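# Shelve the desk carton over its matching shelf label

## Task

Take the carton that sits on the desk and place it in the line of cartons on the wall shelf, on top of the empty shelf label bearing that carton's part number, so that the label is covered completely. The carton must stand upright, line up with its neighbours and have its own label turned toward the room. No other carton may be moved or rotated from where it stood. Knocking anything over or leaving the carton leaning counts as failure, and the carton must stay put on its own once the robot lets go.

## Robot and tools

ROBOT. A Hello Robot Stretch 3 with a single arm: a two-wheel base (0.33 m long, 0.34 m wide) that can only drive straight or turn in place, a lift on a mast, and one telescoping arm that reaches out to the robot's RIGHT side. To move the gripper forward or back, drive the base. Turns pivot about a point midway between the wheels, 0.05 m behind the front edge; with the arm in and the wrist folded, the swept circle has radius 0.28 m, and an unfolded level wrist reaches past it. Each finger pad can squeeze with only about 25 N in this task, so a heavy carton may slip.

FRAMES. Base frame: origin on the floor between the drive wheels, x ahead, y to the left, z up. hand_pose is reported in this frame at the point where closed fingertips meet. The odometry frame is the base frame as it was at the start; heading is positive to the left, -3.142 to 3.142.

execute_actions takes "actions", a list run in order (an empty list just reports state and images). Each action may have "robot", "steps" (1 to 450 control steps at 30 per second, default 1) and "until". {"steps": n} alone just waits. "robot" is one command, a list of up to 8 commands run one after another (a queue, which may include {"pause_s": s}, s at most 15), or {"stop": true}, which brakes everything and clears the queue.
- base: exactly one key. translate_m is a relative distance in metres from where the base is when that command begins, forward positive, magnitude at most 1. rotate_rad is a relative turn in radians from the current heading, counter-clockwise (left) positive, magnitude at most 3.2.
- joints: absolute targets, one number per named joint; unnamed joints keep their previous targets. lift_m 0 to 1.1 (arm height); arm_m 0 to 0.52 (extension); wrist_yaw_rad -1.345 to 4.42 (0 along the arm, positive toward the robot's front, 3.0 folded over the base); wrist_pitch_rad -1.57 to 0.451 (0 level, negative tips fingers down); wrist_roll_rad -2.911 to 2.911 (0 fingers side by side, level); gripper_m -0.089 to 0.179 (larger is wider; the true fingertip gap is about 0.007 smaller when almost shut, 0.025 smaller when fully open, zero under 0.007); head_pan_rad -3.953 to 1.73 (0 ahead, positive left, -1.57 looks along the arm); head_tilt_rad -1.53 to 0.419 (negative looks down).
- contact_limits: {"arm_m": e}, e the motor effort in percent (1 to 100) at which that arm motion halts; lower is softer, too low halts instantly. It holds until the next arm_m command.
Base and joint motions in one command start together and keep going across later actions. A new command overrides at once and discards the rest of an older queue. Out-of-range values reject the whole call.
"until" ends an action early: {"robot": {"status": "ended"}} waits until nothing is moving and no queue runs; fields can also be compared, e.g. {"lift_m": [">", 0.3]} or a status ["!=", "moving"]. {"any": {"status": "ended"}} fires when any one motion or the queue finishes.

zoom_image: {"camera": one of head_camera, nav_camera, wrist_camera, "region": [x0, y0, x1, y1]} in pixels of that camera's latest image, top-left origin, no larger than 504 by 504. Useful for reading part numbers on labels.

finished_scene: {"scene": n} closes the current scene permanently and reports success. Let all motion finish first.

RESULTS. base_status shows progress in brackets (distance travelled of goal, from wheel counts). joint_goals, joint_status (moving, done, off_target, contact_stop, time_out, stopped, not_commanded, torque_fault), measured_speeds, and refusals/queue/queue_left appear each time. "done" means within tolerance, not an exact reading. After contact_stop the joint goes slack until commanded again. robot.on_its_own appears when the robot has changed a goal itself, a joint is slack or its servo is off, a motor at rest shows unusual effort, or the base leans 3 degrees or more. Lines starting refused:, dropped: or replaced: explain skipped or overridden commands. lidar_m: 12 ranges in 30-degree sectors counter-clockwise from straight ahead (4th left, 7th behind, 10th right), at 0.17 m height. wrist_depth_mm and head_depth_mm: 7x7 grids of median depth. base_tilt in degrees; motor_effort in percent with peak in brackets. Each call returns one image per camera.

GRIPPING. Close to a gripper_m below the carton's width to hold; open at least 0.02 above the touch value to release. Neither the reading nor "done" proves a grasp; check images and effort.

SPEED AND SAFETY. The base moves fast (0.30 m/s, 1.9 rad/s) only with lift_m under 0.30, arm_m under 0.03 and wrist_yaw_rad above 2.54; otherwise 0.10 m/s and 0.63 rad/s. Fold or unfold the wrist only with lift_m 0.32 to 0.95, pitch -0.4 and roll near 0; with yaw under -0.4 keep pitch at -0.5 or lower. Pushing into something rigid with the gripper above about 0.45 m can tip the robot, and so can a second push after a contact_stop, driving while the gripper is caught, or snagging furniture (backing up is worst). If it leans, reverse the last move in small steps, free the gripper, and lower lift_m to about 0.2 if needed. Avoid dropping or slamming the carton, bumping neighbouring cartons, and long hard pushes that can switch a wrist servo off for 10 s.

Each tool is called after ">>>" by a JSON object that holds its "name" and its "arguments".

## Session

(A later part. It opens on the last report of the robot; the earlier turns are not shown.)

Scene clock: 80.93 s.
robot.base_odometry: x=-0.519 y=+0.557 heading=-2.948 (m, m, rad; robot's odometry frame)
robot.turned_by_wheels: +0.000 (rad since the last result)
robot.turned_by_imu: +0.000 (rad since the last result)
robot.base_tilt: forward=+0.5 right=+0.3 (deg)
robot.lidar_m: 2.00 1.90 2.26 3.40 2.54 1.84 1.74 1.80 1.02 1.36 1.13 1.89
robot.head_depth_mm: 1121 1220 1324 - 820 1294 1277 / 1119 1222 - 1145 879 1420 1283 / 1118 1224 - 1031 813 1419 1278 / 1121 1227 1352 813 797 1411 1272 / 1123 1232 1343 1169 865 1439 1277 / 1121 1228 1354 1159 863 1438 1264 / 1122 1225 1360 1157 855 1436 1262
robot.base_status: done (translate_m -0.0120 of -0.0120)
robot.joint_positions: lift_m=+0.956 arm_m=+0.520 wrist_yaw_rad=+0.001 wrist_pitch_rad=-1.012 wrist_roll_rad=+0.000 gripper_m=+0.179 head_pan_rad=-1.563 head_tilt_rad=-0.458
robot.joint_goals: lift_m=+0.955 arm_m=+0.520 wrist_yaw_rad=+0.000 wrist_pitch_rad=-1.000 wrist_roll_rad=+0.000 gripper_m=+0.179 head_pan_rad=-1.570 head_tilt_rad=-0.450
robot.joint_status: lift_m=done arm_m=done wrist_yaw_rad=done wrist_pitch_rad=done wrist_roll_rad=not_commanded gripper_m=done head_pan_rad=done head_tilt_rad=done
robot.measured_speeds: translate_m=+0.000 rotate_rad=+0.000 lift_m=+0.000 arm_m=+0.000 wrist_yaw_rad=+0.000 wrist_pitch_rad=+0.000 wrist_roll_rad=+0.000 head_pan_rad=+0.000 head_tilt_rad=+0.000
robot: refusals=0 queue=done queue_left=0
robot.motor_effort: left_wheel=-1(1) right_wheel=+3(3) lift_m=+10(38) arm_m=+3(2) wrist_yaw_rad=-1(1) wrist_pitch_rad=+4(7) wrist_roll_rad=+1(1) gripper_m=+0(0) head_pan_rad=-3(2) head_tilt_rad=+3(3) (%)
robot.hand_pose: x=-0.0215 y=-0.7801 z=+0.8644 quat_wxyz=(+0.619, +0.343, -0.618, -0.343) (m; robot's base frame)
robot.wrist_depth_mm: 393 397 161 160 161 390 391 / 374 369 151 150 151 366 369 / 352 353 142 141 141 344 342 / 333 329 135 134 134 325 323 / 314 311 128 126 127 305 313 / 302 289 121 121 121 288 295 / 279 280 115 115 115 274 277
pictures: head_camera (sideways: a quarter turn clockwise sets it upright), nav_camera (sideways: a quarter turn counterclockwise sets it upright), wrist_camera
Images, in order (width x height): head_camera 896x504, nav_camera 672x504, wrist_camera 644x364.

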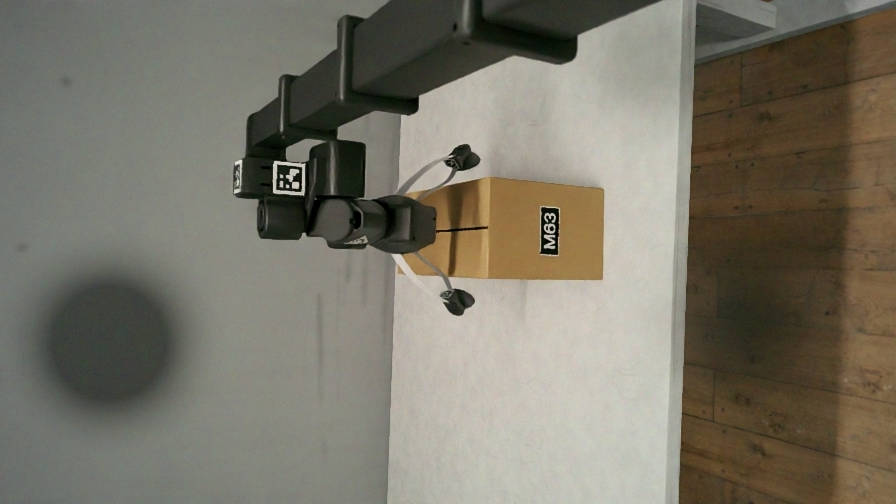

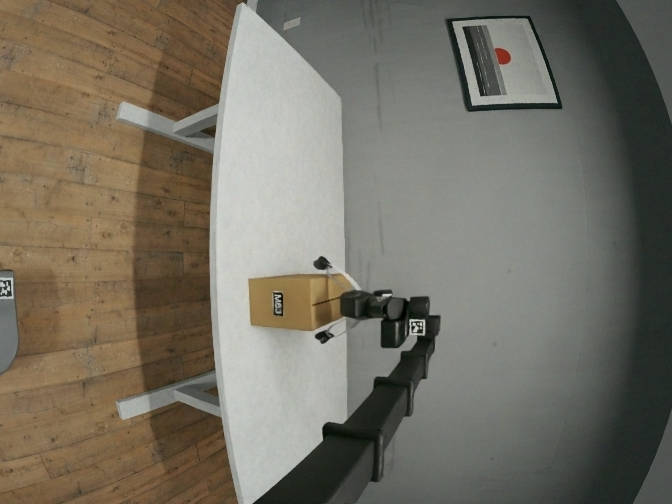

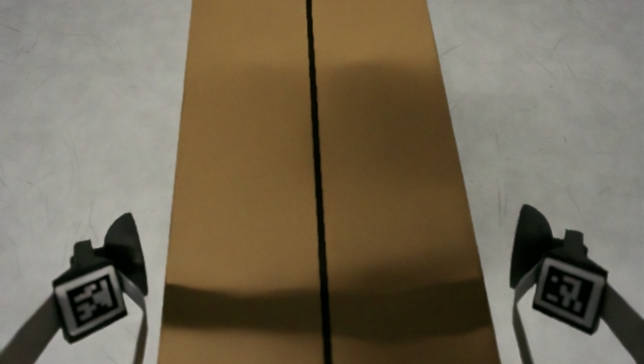

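>>> {"name": "execute_actions", "arguments": {"actions": [{"robot":[{"joints":{"gripper_m":0.08}},{"pause_s":0.5},{"joints":{"lift_m":1.0}}],"steps":450,"until":{"robot":{"status":"ended"}}}]}}

Scene clock: 86.00 s.
robot.base_odometry: x=-0.519 y=+0.557 heading=-2.948 (m, m, rad; robot's odometry frame)
robot.turned_by_wheels: +0.000 (rad since the last result)
robot.turned_by_imu: +0.000 (rad since the last result)
robot.base_tilt: forward=+0.5 right=+0.3 (deg)
robot.lidar_m: 2.00 1.90 2.26 3.39 2.55 1.85 1.75 1.80 1.03 1.36 1.13 1.90
robot.head_depth_mm: 1113 1222 - 1146 884 1296 1285 / 1122 1199 1372 1195 880 1420 1276 / 1115 1199 1387 834 814 1424 1276 / 1119 1221 1330 748 795 1409 1273 / 1122 1227 1354 1175 865 1447 1271 / 1120 1225 1352 1168 860 1436 1260 / 1123 1229 1356 1153 857 1432 1257
robot.base_status: done (translate_m -0.0120 of -0.0120)
robot.joint_positions: lift_m=+0.999 arm_m=+0.520 wrist_yaw_rad=+0.001 wrist_pitch_rad=-1.009 wrist_roll_rad=+0.000 gripper_m=+0.095 head_pan_rad=-1.563 head_tilt_rad=-0.458
robot.joint_goals: lift_m=+1.000 arm_m=+0.520 wrist_yaw_rad=+0.000 wrist_pitch_rad=-1.000 wrist_roll_rad=+0.000 gripper_m=+0.080 head_pan_rad=-1.570 head_tilt_rad=-0.450
robot.joint_status: lift_m=done arm_m=done wrist_yaw_rad=done wrist_pitch_rad=done wrist_roll_rad=not_commanded gripper_m=off_target head_pan_rad=done head_tilt_rad=done
robot.measured_speeds: translate_m=+0.000 rotate_rad=+0.000 lift_m=+0.000 arm_m=+0.000 wrist_yaw_rad=+0.000 wrist_pitch_rad=+0.000 wrist_roll_rad=+0.000 head_pan_rad=+0.000 head_tilt_rad=+0.000
robot: refusals=0 queue=done queue_left=0
robot.motor_effort: left_wheel=+0(1) right_wheel=+1(3) lift_m=+38(39) arm_m=+2(3) wrist_yaw_rad=-1(1) wrist_pitch_rad=+3(6) wrist_roll_rad=+1(1) gripper_m=-100(100) head_pan_rad=-3(3) head_tilt_rad=+2(3) (%)
robot.hand_pose: x=-0.0215 y=-0.7809 z=+0.9082 quat_wxyz=(+0.619, +0.342, -0.618, -0.342) (m; robot's base frame)
robot.wrist_depth_mm: 454 454 169 169 171 452 440 / 428 425 159 159 158 417 420 / 402 396 150 150 149 403 395 / 375 376 142 142 141 368 372 / 358 362 136 136 135 354 354 / 338 - 129 129 129 - 334 / 327 319 123 123 123 315 317
pictures: head_camera (sideways: a quarter turn clockwise sets it upright), nav_camera (sideways: a quarter turn counterclockwise sets it upright), wrist_camera
Images, in order (width x height): head_camera 896x504, nav_camera 672x504, wrist_camera 644x364.

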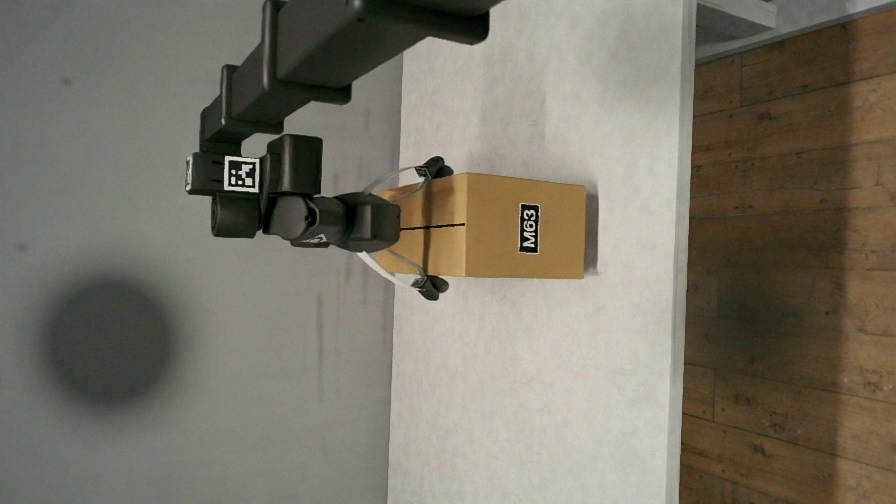

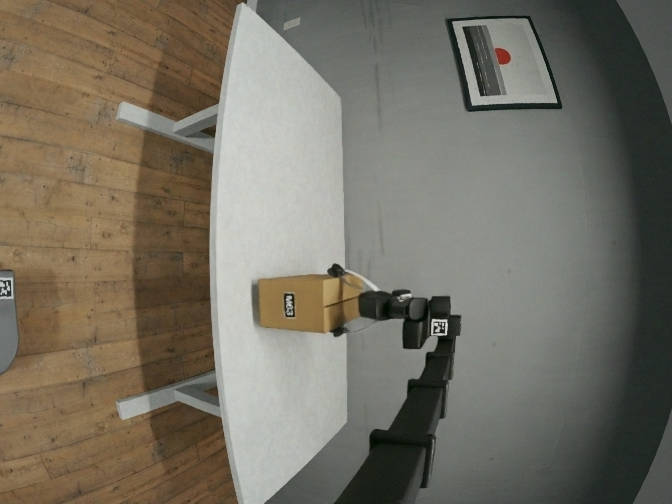

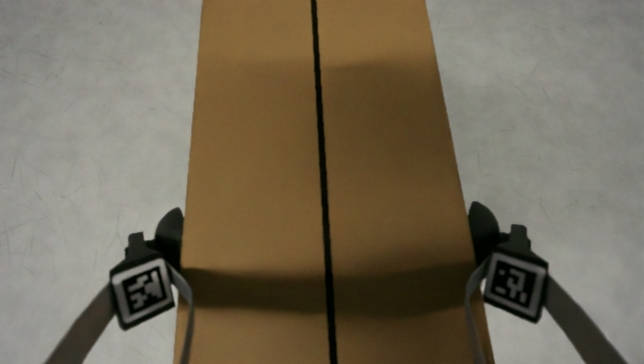

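>>> {"name": "execute_actions", "arguments": {"actions": [{"robot":[{"joints":{"gripper_m":0.102,"arm_m":0.05,"lift_m":1.02}},{"base":{"rotate_rad":1.54}},{"base":{"translate_m":1.0}},{"base":{"translate_m":1.0}},{"base":{"translate_m":0.62}},{"base":{"rotate_rad":1.57},"joints":{"head_tilt_rad":-0.7}}],"steps":450,"until":{"robot":{"status":"ended"}}},{"steps":450,"until":{"robot":{"status":"ended"}}},{"steps":450,"until":{"robot":{"status":"ended"}}}]}}

Scene clock: 134.10 s.
robot.base_odometry: x=-0.096 y=-2.028 heading=+0.161 (m, m, rad; robot's odometry frame)
robot.turned_by_wheels: +3.110 (rad since the last result)
robot.turned_by_imu: +3.171 (rad since the last result)
robot.base_tilt: forward=+0.4 right=+0.2 (deg)
robot.lidar_m: 1.87 1.93 2.57 3.53 2.79 1.81 1.55 1.18 0.84 0.80 0.82 1.10
robot.head_depth_mm: 659 - - - 1395 1333 1154 / 659 729 - - 1360 367 1128 / 660 728 - - - 348 1085 / 659 749 850 472 392 349 1085 / 659 746 864 901 825 1255 1120 / 658 751 816 722 1270 1312 1137 / 659 748 829 723 1266 1310 1131
robot.base_status: done (rotate_rad +1.5699 of +1.5700)
robot.joint_positions: lift_m=+1.019 arm_m=+0.050 wrist_yaw_rad=+0.001 wrist_pitch_rad=-1.010 wrist_roll_rad=+0.000 gripper_m=+0.103 head_pan_rad=-1.563 head_tilt_rad=-0.691
robot.joint_goals: lift_m=+1.020 arm_m=+0.050 wrist_yaw_rad=+0.000 wrist_pitch_rad=-1.000 wrist_roll_rad=+0.000 gripper_m=+0.102 head_pan_rad=-1.570 head_tilt_rad=-0.700
robot.joint_status: lift_m=done arm_m=done wrist_yaw_rad=done wrist_pitch_rad=done wrist_roll_rad=not_commanded gripper_m=done head_pan_rad=done head_tilt_rad=done
robot.measured_speeds: translate_m=+0.000 rotate_rad=+0.000 lift_m=+0.000 arm_m=+0.000 wrist_yaw_rad=+0.000 wrist_pitch_rad=+0.000 wrist_roll_rad=+0.000 head_pan_rad=+0.000 head_tilt_rad=+0.000
robot: refusals=0 queue=done queue_left=0
robot.motor_effort: left_wheel=-1(4) right_wheel=+3(8) lift_m=+38(39) arm_m=-3(6) wrist_yaw_rad=-1(2) wrist_pitch_rad=+3(3) wrist_roll_rad=+0(1) gripper_m=-42(100) head_pan_rad=-3(3) head_tilt_rad=-3(19) (%)
robot.hand_pose: x=-0.0215 y=-0.3111 z=+0.9281 quat_wxyz=(+0.619, +0.343, -0.618, -0.342) (m; robot's base frame)
robot.wrist_depth_mm: 344 345 168 167 169 558 716 / 421 408 158 158 157 523 866 / 510 529 149 149 149 - - / - - 142 142 142 - - / - - 135 135 135 - - / - - 129 129 129 - - / - - 123 123 123 993 -
pictures: head_camera (sideways: a quarter turn clockwise sets it upright), nav_camera (sideways: a quarter turn counterclockwise sets it upright), wrist_camera
Images, in order (width x height): head_camera 896x504, nav_camera 672x504, wrist_camera 644x364.

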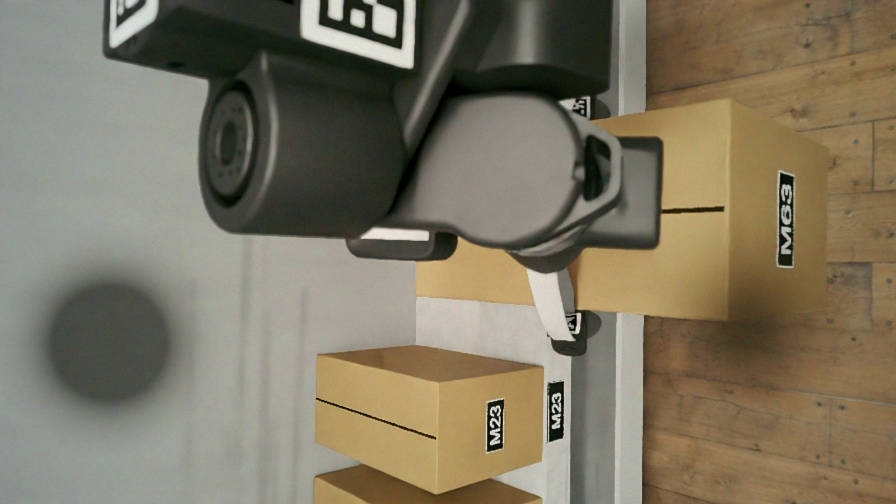

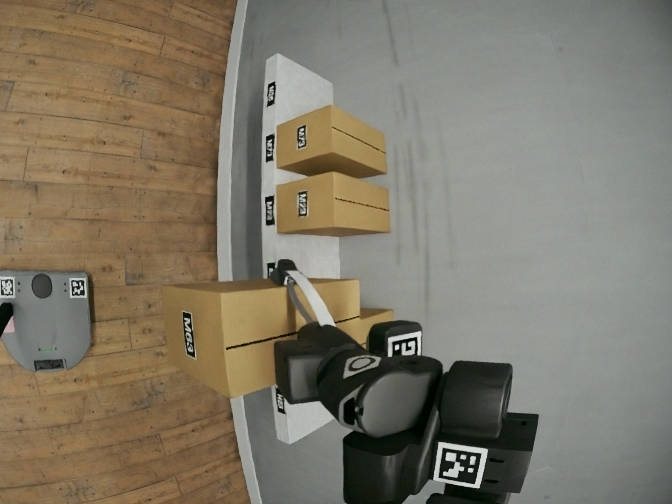

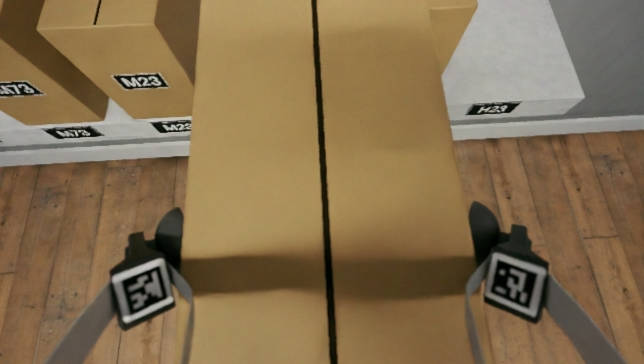

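>>> {"name": "execute_actions", "arguments": {"actions": [{"robot":[{"base":{"translate_m":0.058},"joints":{"arm_m":0.15,"lift_m":1.08}}],"steps":450,"until":{"robot":{"status":"ended"}}}]}}

Scene clock: 139.03 s.
robot.base_odometry: x=-0.039 y=-2.019 heading=+0.161 (m, m, rad; robot's odometry frame)
robot.turned_by_wheels: +0.000 (rad since the last result)
robot.turned_by_imu: +0.000 (rad since the last result)
robot.base_tilt: forward=+0.5 right=+0.2 (deg)
robot.lidar_m: 1.82 1.87 2.49 3.56 2.88 1.87 1.61 1.18 0.84 0.80 0.82 1.09
robot.head_depth_mm: - - 866 864 838 1329 1155 / - - 830 683 803 1332 1152 / - - - 405 412 1300 1145 / 659 747 510 403 412 1288 1148 / 656 747 829 719 809 1319 1135 / 658 747 827 707 1261 1309 1138 / 657 746 828 729 1258 1310 1139
robot.base_status: done (translate_m +0.0580 of +0.0580)
robot.joint_positions: lift_m=+1.079 arm_m=+0.150 wrist_yaw_rad=+0.001 wrist_pitch_rad=-1.011 wrist_roll_rad=+0.000 gripper_m=+0.103 head_pan_rad=-1.563 head_tilt_rad=-0.691
robot.joint_goals: lift_m=+1.080 arm_m=+0.150 wrist_yaw_rad=+0.000 wrist_pitch_rad=-1.000 wrist_roll_rad=+0.000 gripper_m=+0.102 head_pan_rad=-1.570 head_tilt_rad=-0.700
robot.joint_status: lift_m=done arm_m=done wrist_yaw_rad=done wrist_pitch_rad=done wrist_roll_rad=not_commanded gripper_m=done head_pan_rad=done head_tilt_rad=done
robot.measured_speeds: translate_m=+0.000 rotate_rad=+0.000 lift_m=+0.000 arm_m=+0.000 wrist_yaw_rad=+0.000 wrist_pitch_rad=+0.000 wrist_roll_rad=+0.000 head_pan_rad=+0.000 head_tilt_rad=+0.000
robot: refusals=0 queue=done queue_left=0
robot.motor_effort: left_wheel=-1(3) right_wheel=+3(9) lift_m=+38(39) arm_m=+2(1) wrist_yaw_rad=-1(1) wrist_pitch_rad=+4(4) wrist_roll_rad=+1(0) gripper_m=-41(42) head_pan_rad=-3(3) head_tilt_rad=-3(4) (%)
robot.hand_pose: x=-0.0215 y=-0.4104 z=+0.9880 quat_wxyz=(+0.619, +0.343, -0.618, -0.342) (m; robot's base frame)
robot.wrist_depth_mm: 411 409 166 168 169 540 583 / 386 384 158 157 158 390 701 / 366 367 149 149 149 429 896 / 458 494 142 141 141 558 - / - - 135 135 135 - - / - - 129 129 129 - - / - - 124 124 123 - -
pictures: head_camera (sideways: a quarter turn clockwise sets it upright), nav_camera (sideways: a quarter turn counterclockwise sets it upright), wrist_camera
Images, in order (width x height): head_camera 896x504, nav_camera 672x504, wrist_camera 644x364.

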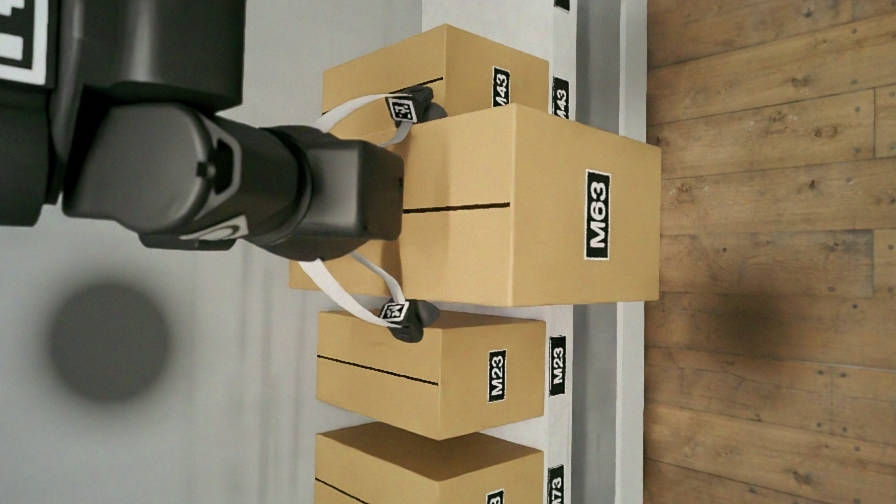

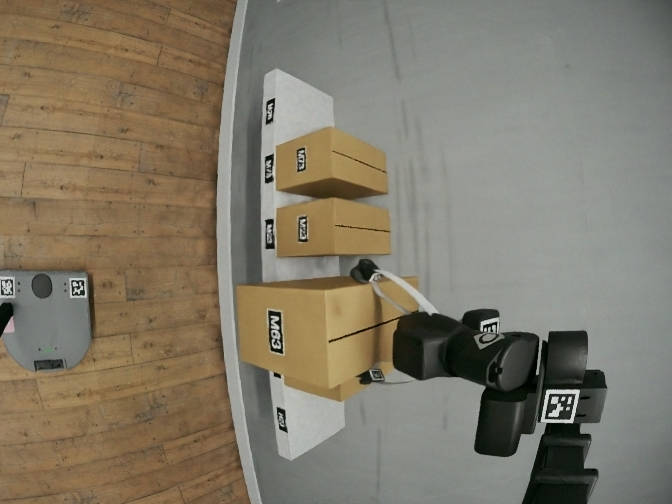

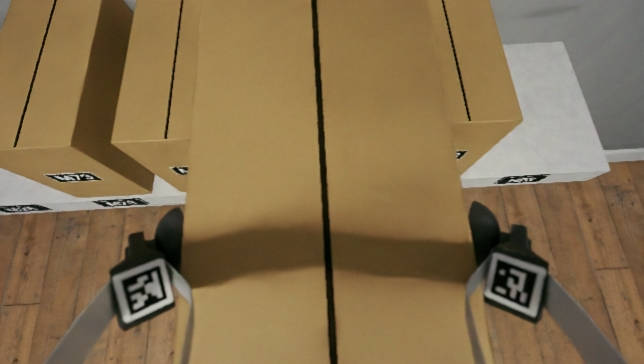

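>>> {"name": "execute_actions", "arguments": {"actions": [{"robot":[{"joints":{"arm_m":0.395,"lift_m":1.09}},{"joints":{"lift_m":0.97}}],"steps":450,"until":{"robot":{"status":"ended"}}}]}}

Scene clock: 147.83 s.
robot.base_odometry: x=-0.039 y=-2.019 heading=+0.161 (m, m, rad; robot's odometry frame)
robot.turned_by_wheels: +0.000 (rad since the last result)
robot.turned_by_imu: +0.000 (rad since the last result)
robot.base_tilt: forward=+0.5 right=+0.2 (deg)
robot.lidar_m: 1.81 1.86 2.49 3.57 2.88 1.87 1.61 1.18 0.84 0.80 0.82 1.09
robot.head_depth_mm: 648 - 886 804 840 1335 1153 / 636 776 828 720 1266 1322 1149 / 637 - 710 686 1267 1325 1147 / 657 740 695 685 1263 1315 1141 / 656 747 827 734 1267 1314 1142 / 656 746 827 707 1261 1317 1143 / 656 745 827 726 1261 1307 1136
robot.base_status: done (translate_m +0.0580 of +0.0580)
robot.joint_positions: lift_m=+0.971 arm_m=+0.395 wrist_yaw_rad=+0.001 wrist_pitch_rad=-1.011 wrist_roll_rad=+0.000 gripper_m=+0.103 head_pan_rad=-1.563 head_tilt_rad=-0.691
robot.joint_goals: lift_m=+0.970 arm_m=+0.395 wrist_yaw_rad=+0.000 wrist_pitch_rad=-1.000 wrist_roll_rad=+0.000 gripper_m=+0.102 head_pan_rad=-1.570 head_tilt_rad=-0.700
robot.joint_status: lift_m=done arm_m=done wrist_yaw_rad=done wrist_pitch_rad=done wrist_roll_rad=not_commanded gripper_m=done head_pan_rad=done head_tilt_rad=done
robot.measured_speeds: translate_m=+0.000 rotate_rad=+0.000 lift_m=+0.000 arm_m=+0.000 wrist_yaw_rad=+0.000 wrist_pitch_rad=+0.000 wrist_roll_rad=+0.000 head_pan_rad=+0.000 head_tilt_rad=+0.000
robot: refusals=0 queue=done queue_left=0
robot.motor_effort: left_wheel=-1(1) right_wheel=+3(3) lift_m=+11(39) arm_m=+3(6) wrist_yaw_rad=-1(1) wrist_pitch_rad=+3(3) wrist_roll_rad=+1(0) gripper_m=-42(42) head_pan_rad=-3(3) head_tilt_rad=-4(4) (%)
robot.hand_pose: x=-0.0215 y=-0.6554 z=+0.8796 quat_wxyz=(+0.619, +0.343, -0.618, -0.342) (m; robot's base frame)
robot.wrist_depth_mm: 214 218 167 167 169 237 244 / 248 247 158 158 158 245 247 / 235 237 150 149 150 229 230 / 224 224 142 142 142 219 217 / 209 211 135 135 135 207 206 / 199 - 129 129 129 - 197 / 192 190 123 123 123 186 188
pictures: head_camera (sideways: a quarter turn clockwise sets it upright), nav_camera (sideways: a quarter turn counterclockwise sets it upright), wrist_camera
Images, in order (width x height): head_camera 896x504, nav_camera 672x504, wrist_camera 644x364.

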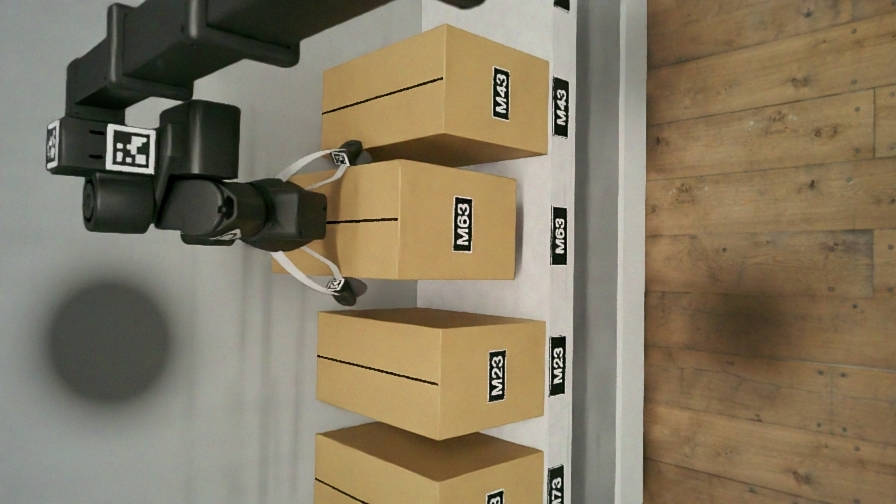

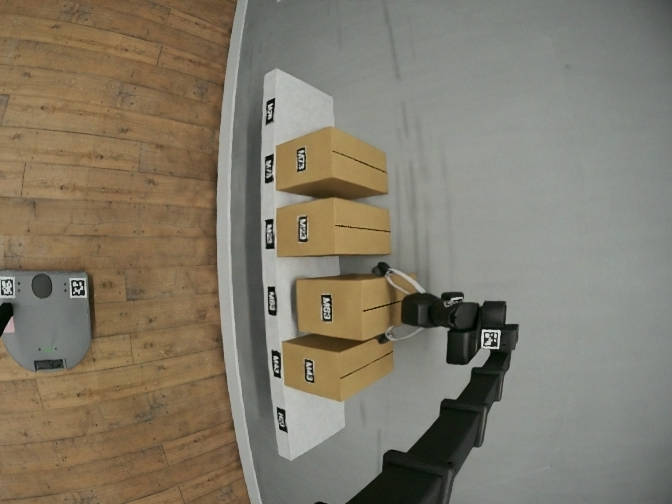

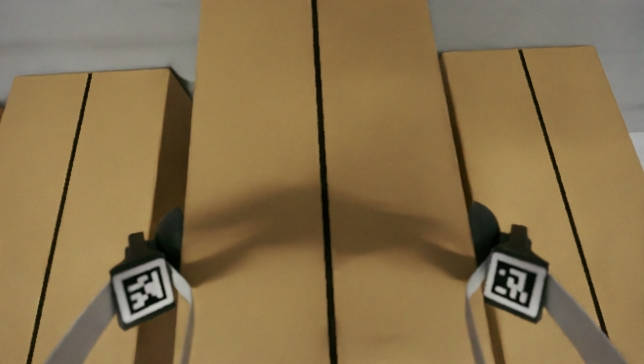

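>>> {"name": "execute_actions", "arguments": {"actions": [{"robot":[{"base":{"translate_m":0.008},"joints":{"lift_m":0.945}}],"steps":450,"until":{"robot":{"status":"ended"}}}]}}

Scene clock: 153.40 s.
robot.base_odometry: x=-0.031 y=-2.018 heading=+0.161 (m, m, rad; robot's odometry frame)
robot.turned_by_wheels: +0.000 (rad since the last result)
robot.turned_by_imu: +0.000 (rad since the last result)
robot.base_tilt: forward=+0.5 right=+0.3 (deg)
robot.lidar_m: 1.81 1.86 2.48 3.56 2.89 1.87 1.61 1.18 0.84 0.80 0.82 1.10
robot.head_depth_mm: 658 - - 721 833 1328 1149 / 646 - 830 721 1267 1321 1148 / 651 - 828 706 1267 1326 1144 / 656 748 763 685 1264 1315 1146 / 657 748 819 734 1259 1317 1143 / 656 746 827 708 1264 1314 1138 / 656 745 811 728 1258 1309 1133
robot.base_status: done (translate_m +0.0080 of +0.0080)
robot.joint_positions: lift_m=+0.946 arm_m=+0.395 wrist_yaw_rad=+0.001 wrist_pitch_rad=-1.011 wrist_roll_rad=+0.000 gripper_m=+0.103 head_pan_rad=-1.563 head_tilt_rad=-0.691
robot.joint_goals: lift_m=+0.945 arm_m=+0.395 wrist_yaw_rad=+0.000 wrist_pitch_rad=-1.000 wrist_roll_rad=+0.000 gripper_m=+0.102 head_pan_rad=-1.570 head_tilt_rad=-0.700
robot.joint_status: lift_m=done arm_m=done wrist_yaw_rad=done wrist_pitch_rad=done wrist_roll_rad=not_commanded gripper_m=done head_pan_rad=done head_tilt_rad=done
robot.measured_speeds: translate_m=+0.000 rotate_rad=+0.000 lift_m=+0.000 arm_m=+0.000 wrist_yaw_rad=+0.000 wrist_pitch_rad=+0.000 wrist_roll_rad=+0.000 head_pan_rad=+0.000 head_tilt_rad=+0.000
robot: refusals=0 queue=done queue_left=0
robot.motor_effort: left_wheel=-1(2) right_wheel=+2(8) lift_m=+11(11) arm_m=+2(3) wrist_yaw_rad=-1(1) wrist_pitch_rad=+3(4) wrist_roll_rad=+1(1) gripper_m=-42(42) head_pan_rad=-3(3) head_tilt_rad=-5(5) (%)
robot.hand_pose: x=-0.0215 y=-0.6554 z=+0.8546 quat_wxyz=(+0.619, +0.343, -0.618, -0.342) (m; robot's base frame)
robot.wrist_depth_mm: 213 217 168 167 170 227 226 / 219 222 159 157 157 216 215 / 205 208 149 150 149 205 201 / 195 199 141 142 142 196 192 / 184 186 136 136 135 181 181 / 176 - 129 129 129 - 172 / 168 168 124 124 123 172 164
pictures: head_camera (sideways: a quarter turn clockwise sets it upright), nav_camera (sideways: a quarter turn counterclockwise sets it upright), wrist_camera
Images, in order (width x height): head_camera 896x504, nav_camera 672x504, wrist_camera 644x364.

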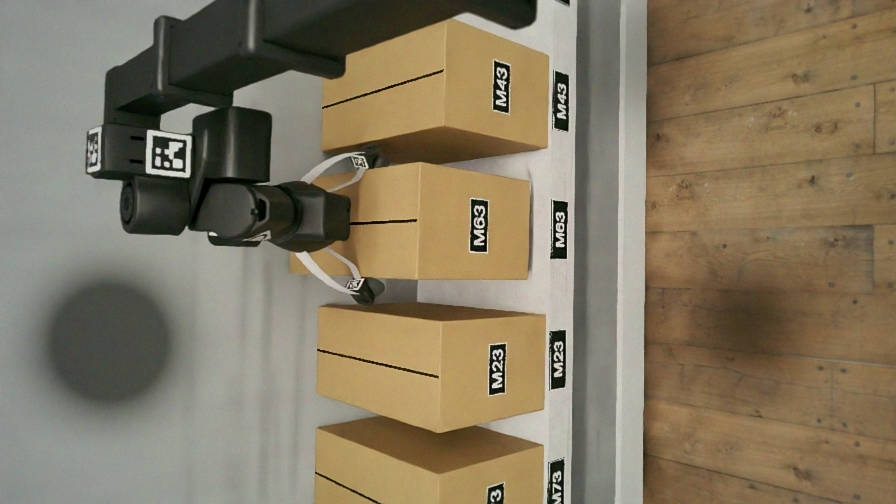

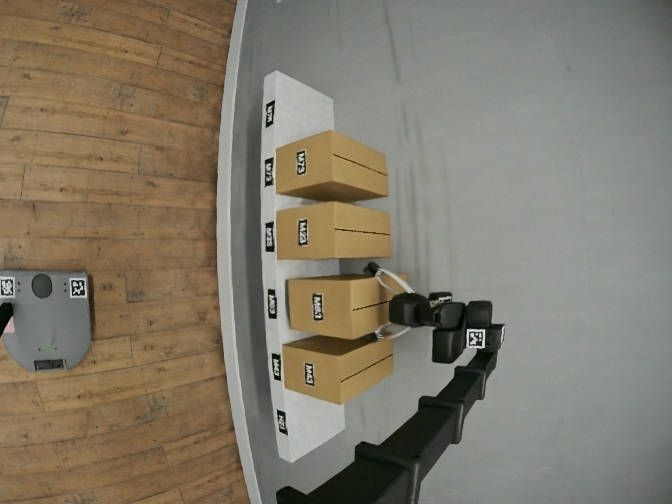

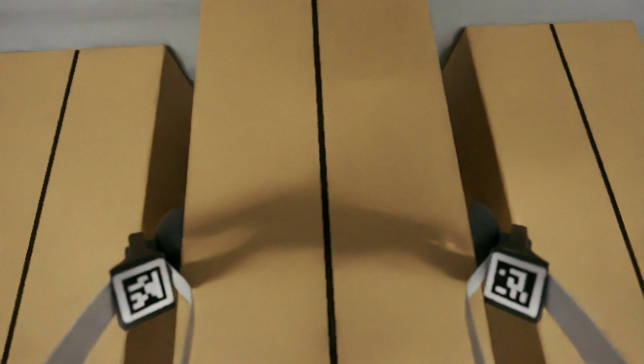

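>>> {"name": "execute_actions", "arguments": {"actions": [{"robot":[{"joints":{"arm_m":0.409}},{"joints":{"lift_m":0.906}}],"steps":450,"until":{"robot":{"status":"ended"}}}]}}

Scene clock: 157.10 s.
robot.base_odometry: x=-0.031 y=-2.018 heading=+0.161 (m, m, rad; robot's odometry frame)
robot.turned_by_wheels: +0.000 (rad since the last result)
robot.turned_by_imu: +0.000 (rad since the last result)
robot.base_tilt: forward=+0.4 right=+0.3 (deg)
robot.lidar_m: 1.81 1.86 2.48 3.55 2.89 1.87 1.61 1.17 0.84 0.80 0.82 1.09
robot.head_depth_mm: 659 740 - - 1299 1339 1151 / 657 714 829 720 1263 1322 1153 / 659 - 851 731 1266 1325 1146 / 657 747 828 725 1259 1325 1144 / 657 747 823 733 1269 1318 1138 / 657 745 827 707 1259 1307 1139 / 655 746 809 728 1259 1309 1137
robot.base_status: done (translate_m +0.0080 of +0.0080)
robot.joint_positions: lift_m=+0.907 arm_m=+0.409 wrist_yaw_rad=+0.001 wrist_pitch_rad=-1.011 wrist_roll_rad=+0.000 gripper_m=+0.103 head_pan_rad=-1.563 head_tilt_rad=-0.691
robot.joint_goals: lift_m=+0.906 arm_m=+0.409 wrist_yaw_rad=+0.000 wrist_pitch_rad=-1.000 wrist_roll_rad=+0.000 gripper_m=+0.102 head_pan_rad=-1.570 head_tilt_rad=-0.700
robot.joint_status: lift_m=done arm_m=done wrist_yaw_rad=done wrist_pitch_rad=done wrist_roll_rad=not_commanded gripper_m=done head_pan_rad=done head_tilt_rad=done
robot.measured_speeds: translate_m=+0.000 rotate_rad=+0.000 lift_m=+0.000 arm_m=+0.000 wrist_yaw_rad=+0.000 wrist_pitch_rad=+0.000 wrist_roll_rad=+0.000 head_pan_rad=+0.000 head_tilt_rad=+0.000
robot: refusals=0 queue=done queue_left=0
robot.motor_effort: left_wheel=-1(1) right_wheel=+3(3) lift_m=+11(11) arm_m=+3(6) wrist_yaw_rad=-1(1) wrist_pitch_rad=+4(4) wrist_roll_rad=+1(1) gripper_m=-41(42) head_pan_rad=-3(2) head_tilt_rad=-4(5) (%)
robot.hand_pose: x=-0.0215 y=-0.6693 z=+0.8155 quat_wxyz=(+0.619, +0.343, -0.618, -0.343) (m; robot's base frame)
robot.wrist_depth_mm: 184 188 168 168 170 184 180 / 170 191 159 158 159 184 169 / 162 189 150 150 150 187 157 / 153 187 142 142 142 187 150 / 144 166 136 135 135 158 143 / 139 - 129 129 129 - 136 / - 166 124 123 123 172 131
pictures: head_camera (sideways: a quarter turn clockwise sets it upright), nav_camera (sideways: a quarter turn counterclockwise sets it upright), wrist_camera
Images, in order (width x height): head_camera 896x504, nav_camera 672x504, wrist_camera 644x364.

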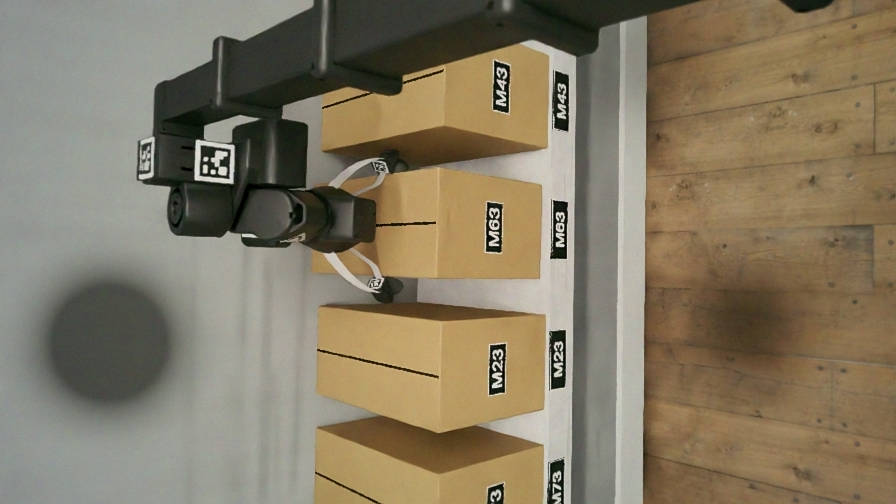

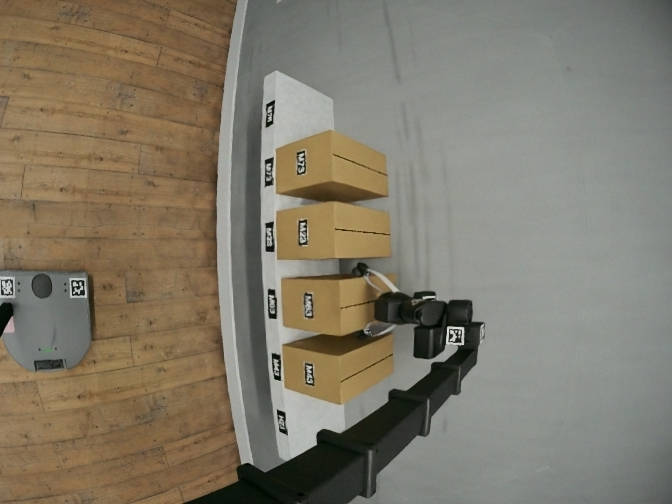

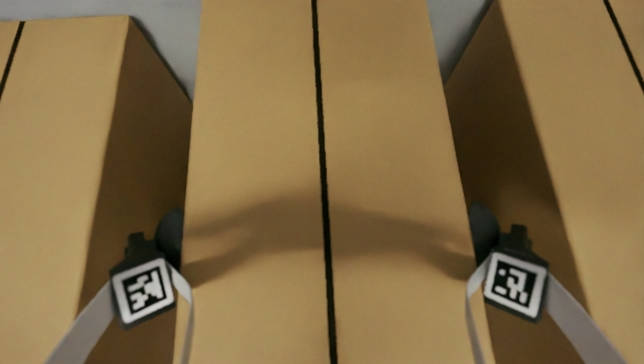

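>>> {"name": "execute_actions", "arguments": {"actions": [{"robot":[{"joints":{"lift_m":0.897}},{"joints":{"gripper_m":0.14}}],"steps":450,"until":{"robot":{"status":"ended"}}}]}}

Scene clock: 160.33 s.
robot.base_odometry: x=-0.031 y=-2.018 heading=+0.161 (m, m, rad; robot's odometry frame)
robot.turned_by_wheels: +0.000 (rad since the last result)
robot.turned_by_imu: +0.000 (rad since the last result)
robot.base_tilt: forward=+0.6 right=+0.3 (deg)
robot.lidar_m: 1.81 1.86 2.48 3.55 2.87 1.87 1.62 1.18 0.84 0.80 0.82 1.10
robot.head_depth_mm: 658 748 - - 1313 1315 1152 / 658 719 804 721 1266 1325 1147 / 657 707 866 740 1259 1323 1143 / 657 739 826 723 1264 1324 1146 / 657 747 828 734 1268 1314 1138 / 656 746 826 706 1267 1315 1136 / 658 744 812 729 1255 1311 1132
robot.base_status: done (translate_m +0.0080 of +0.0080)
robot.joint_positions: lift_m=+0.898 arm_m=+0.409 wrist_yaw_rad=+0.001 wrist_pitch_rad=-1.009 wrist_roll_rad=+0.000 gripper_m=+0.129 head_pan_rad=-1.563 head_tilt_rad=-0.691
robot.joint_goals: lift_m=+0.897 arm_m=+0.409 wrist_yaw_rad=+0.000 wrist_pitch_rad=-1.000 wrist_roll_rad=+0.000 gripper_m=+0.140 head_pan_rad=-1.570 head_tilt_rad=-0.700
robot.joint_status: lift_m=done arm_m=done wrist_yaw_rad=done wrist_pitch_rad=done wrist_roll_rad=not_commanded gripper_m=off_target head_pan_rad=done head_tilt_rad=done
robot.measured_speeds: translate_m=+0.000 rotate_rad=+0.000 lift_m=+0.000 arm_m=+0.000 wrist_yaw_rad=+0.000 wrist_pitch_rad=+0.000 wrist_roll_rad=+0.000 head_pan_rad=+0.000 head_tilt_rad=+0.000
robot: refusals=0 queue=done queue_left=0
robot.motor_effort: left_wheel=-1(1) right_wheel=+1(3) lift_m=+8(10) arm_m=+2(3) wrist_yaw_rad=-1(1) wrist_pitch_rad=+3(4) wrist_roll_rad=+1(1) gripper_m=+99(100) head_pan_rad=-3(3) head_tilt_rad=-4(3) (%)
robot.hand_pose: x=-0.0215 y=-0.6698 z=+0.8069 quat_wxyz=(+0.619, +0.342, -0.618, -0.342) (m; robot's base frame)
robot.wrist_depth_mm: 173 187 172 171 173 181 170 / 163 190 161 161 162 185 159 / 152 189 151 151 150 186 151 / 145 186 143 143 142 189 142 / 137 166 136 135 135 157 135 / 133 - 129 129 128 - 129 / - 166 122 122 122 171 124
pictures: head_camera (sideways: a quarter turn clockwise sets it upright), nav_camera (sideways: a quarter turn counterclockwise sets it upright), wrist_camera
Images, in order (width x height): head_camera 896x504, nav_camera 672x504, wrist_camera 644x364.

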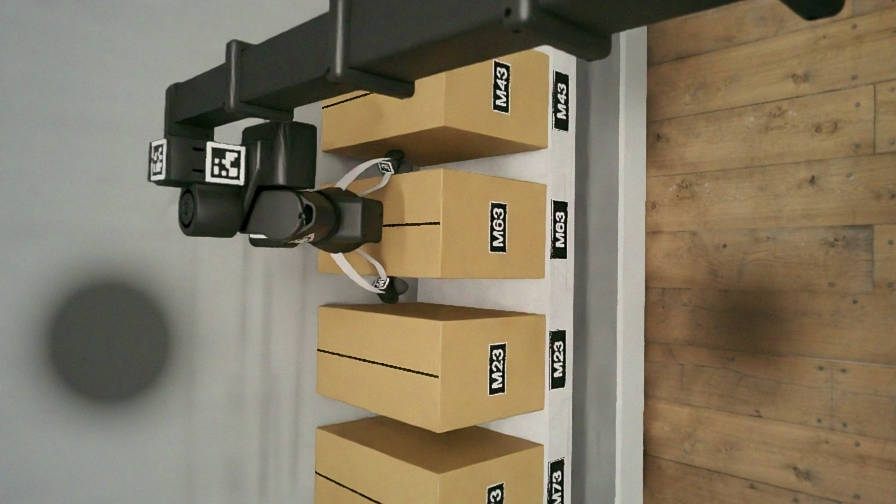

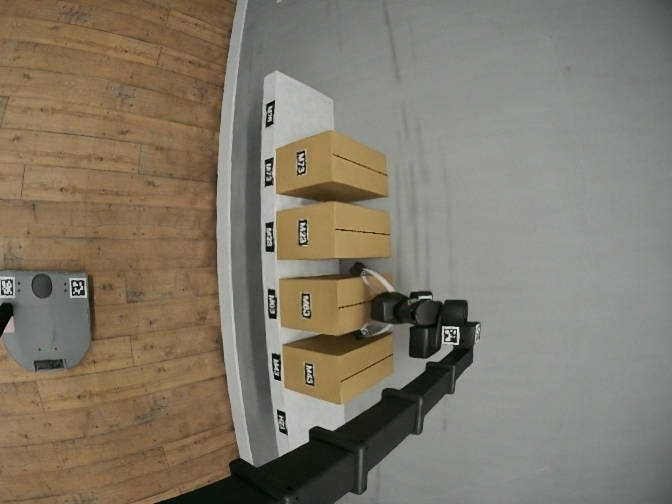

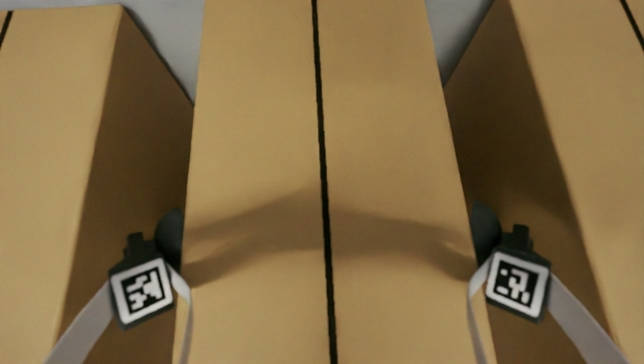

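>>> {"name": "execute_actions", "arguments": {"actions": [{"robot":[{"joints":{"gripper_m":0.127}},{"joints":{"lift_m":0.915}}],"steps":450,"until":{"robot":{"status":"ended"}}}]}}

Scene clock: 163.73 s.
robot.base_odometry: x=-0.031 y=-2.018 heading=+0.161 (m, m, rad; robot's odometry frame)
robot.turned_by_wheels: +0.000 (rad since the last result)
robot.turned_by_imu: +0.000 (rad since the last result)
robot.base_tilt: forward=+0.5 right=+0.2 (deg)
robot.lidar_m: 1.81 1.86 2.48 3.56 2.88 1.87 1.61 1.18 0.84 0.80 0.82 1.10
robot.head_depth_mm: 659 734 - - 1307 1326 1156 / 658 - 830 722 1267 1328 1146 / 659 - 846 722 1267 1315 1149 / 658 747 819 715 1258 1325 1141 / 656 747 824 734 1276 1317 1140 / 656 745 828 707 1263 1308 1137 / 657 745 811 725 1258 1306 1133
robot.base_status: done (translate_m +0.0080 of +0.0080)
robot.joint_positions: lift_m=+0.914 arm_m=+0.409 wrist_yaw_rad=+0.001 wrist_pitch_rad=-1.009 wrist_roll_rad=+0.000 gripper_m=+0.127 head_pan_rad=-1.563 head_tilt_rad=-0.691
robot.joint_goals: lift_m=+0.915 arm_m=+0.409 wrist_yaw_rad=+0.000 wrist_pitch_rad=-1.000 wrist_roll_rad=+0.000 gripper_m=+0.127 head_pan_rad=-1.570 head_tilt_rad=-0.700
robot.joint_status: lift_m=done arm_m=done wrist_yaw_rad=done wrist_pitch_rad=done wrist_roll_rad=not_commanded gripper_m=done head_pan_rad=done head_tilt_rad=done
robot.measured_speeds: translate_m=+0.000 rotate_rad=+0.000 lift_m=+0.000 arm_m=+0.000 wrist_yaw_rad=+0.000 wrist_pitch_rad=+0.000 wrist_roll_rad=+0.000 head_pan_rad=+0.000 head_tilt_rad=+0.000
robot: refusals=0 queue=done queue_left=0
robot.motor_effort: left_wheel=-1(1) right_wheel=+2(2) lift_m=+38(39) arm_m=+2(2) wrist_yaw_rad=-1(1) wrist_pitch_rad=+3(3) wrist_roll_rad=+1(1) gripper_m=-15(100) head_pan_rad=-3(3) head_tilt_rad=-4(4) (%)
robot.hand_pose: x=-0.0215 y=-0.6698 z=+0.8232 quat_wxyz=(+0.619, +0.342, -0.618, -0.342) (m; robot's base frame)
robot.wrist_depth_mm: 190 192 173 172 174 195 188 / 180 192 161 162 163 184 177 / 170 189 152 151 151 186 166 / 161 186 143 143 142 187 158 / 152 165 136 135 135 158 150 / 144 - 129 129 129 - 143 / 138 166 123 123 123 170 138
pictures: head_camera (sideways: a quarter turn clockwise sets it upright), nav_camera (sideways: a quarter turn counterclockwise sets it upright), wrist_camera
Images, in order (width x height): head_camera 896x504, nav_camera 672x504, wrist_camera 644x364.

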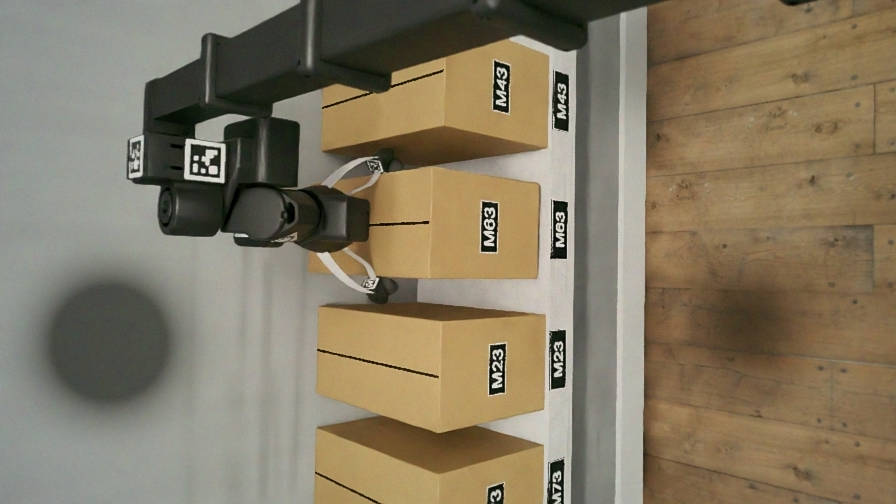

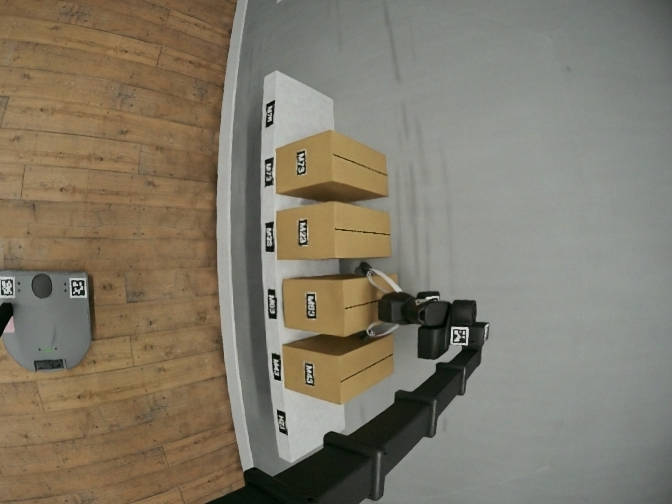

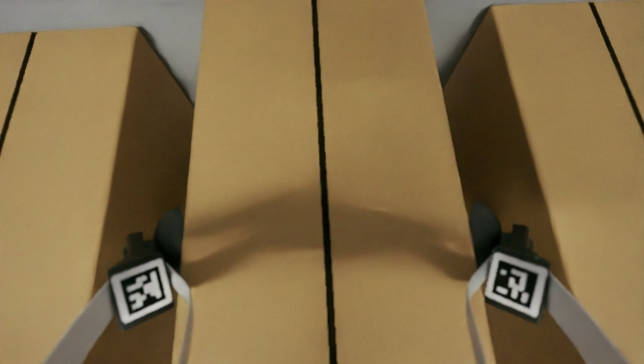

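>>> {"name": "execute_actions", "arguments": {"actions": [{"robot":[{"joints":{"lift_m":0.897}},{"joints":{"gripper_m":0.15}},{"pause_s":1}],"steps":450,"until":{"robot":{"status":"ended"}}}]}}

Scene clock: 168.90 s.
robot.base_odometry: x=-0.031 y=-2.018 heading=+0.161 (m, m, rad; robot's odometry frame)
robot.turned_by_wheels: +0.000 (rad since the last result)
robot.turned_by_imu: +0.000 (rad since the last result)
robot.base_tilt: forward=+0.5 right=+0.4 (deg)
robot.lidar_m: 1.81 1.86 2.48 3.58 2.88 1.87 1.62 1.18 0.83 0.80 0.82 1.09
robot.head_depth_mm: 658 749 - - 1314 1316 1151 / 657 719 808 723 1262 1328 1148 / 658 707 868 742 1261 1323 1151 / 657 739 826 722 1263 1322 1146 / 658 746 824 732 1261 1317 1135 / 657 746 825 707 1263 1308 1134 / 657 744 811 727 1261 1311 1131
robot.base_status: done (translate_m +0.0080 of +0.0080)
robot.joint_positions: lift_m=+0.898 arm_m=+0.409 wrist_yaw_rad=+0.001 wrist_pitch_rad=-1.008 wrist_roll_rad=+0.000 gripper_m=+0.150 head_pan_rad=-1.563 head_tilt_rad=-0.691
robot.joint_goals: lift_m=+0.897 arm_m=+0.409 wrist_yaw_rad=+0.000 wrist_pitch_rad=-1.000 wrist_roll_rad=+0.000 gripper_m=+0.150 head_pan_rad=-1.570 head_tilt_rad=-0.700
robot.joint_status: lift_m=done arm_m=done wrist_yaw_rad=done wrist_pitch_rad=done wrist_roll_rad=not_commanded gripper_m=done head_pan_rad=done head_tilt_rad=done
robot.measured_speeds: translate_m=+0.000 rotate_rad=+0.000 lift_m=+0.000 arm_m=+0.000 wrist_yaw_rad=+0.000 wrist_pitch_rad=+0.000 wrist_roll_rad=+0.000 head_pan_rad=+0.000 head_tilt_rad=+0.000
robot: refusals=0 queue=done queue_left=0
robot.motor_effort: left_wheel=-1(1) right_wheel=+2(2) lift_m=+10(37) arm_m=+3(2) wrist_yaw_rad=-1(1) wrist_pitch_rad=+3(3) wrist_roll_rad=+1(0) gripper_m=+0(100) head_pan_rad=-3(2) head_tilt_rad=-3(4) (%)
robot.hand_pose: x=-0.0215 y=-0.6700 z=+0.8069 quat_wxyz=(+0.619, +0.342, -0.619, -0.342) (m; robot's base frame)
robot.wrist_depth_mm: 173 187 170 170 173 181 169 / 162 192 161 160 161 183 158 / 152 188 151 150 150 186 149 / 144 186 143 142 141 189 141 / 137 167 135 135 134 156 135 / 133 - 129 128 127 - 128 / - 178 122 122 122 172 136
pictures: head_camera (sideways: a quarter turn clockwise sets it upright), nav_camera (sideways: a quarter turn counterclockwise sets it upright), wrist_camera
Images, in order (width x height): head_camera 896x504, nav_camera 672x504, wrist_camera 644x364.

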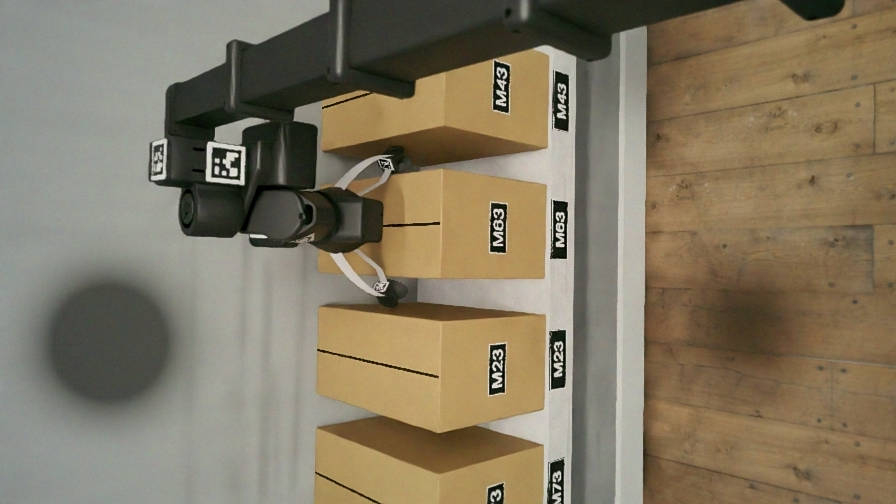

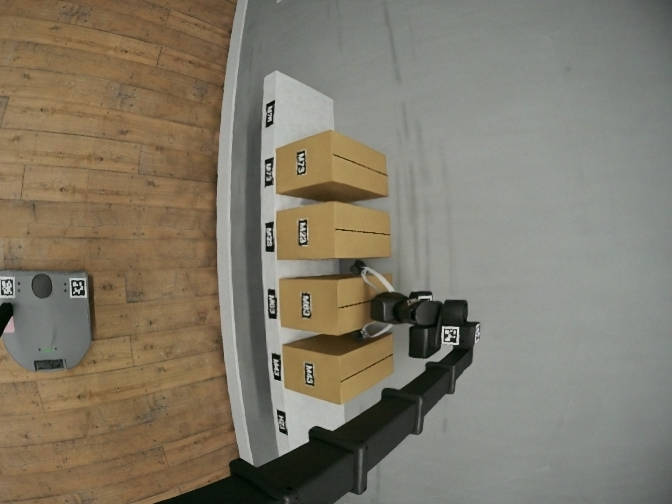

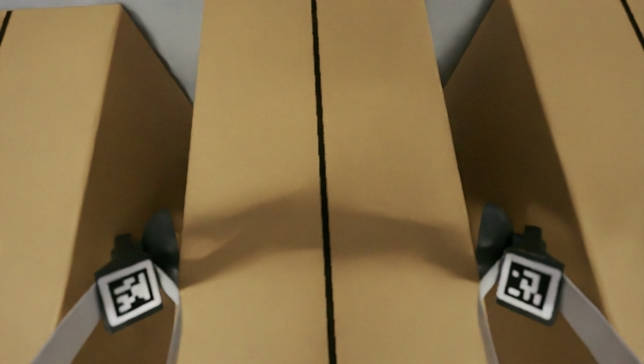

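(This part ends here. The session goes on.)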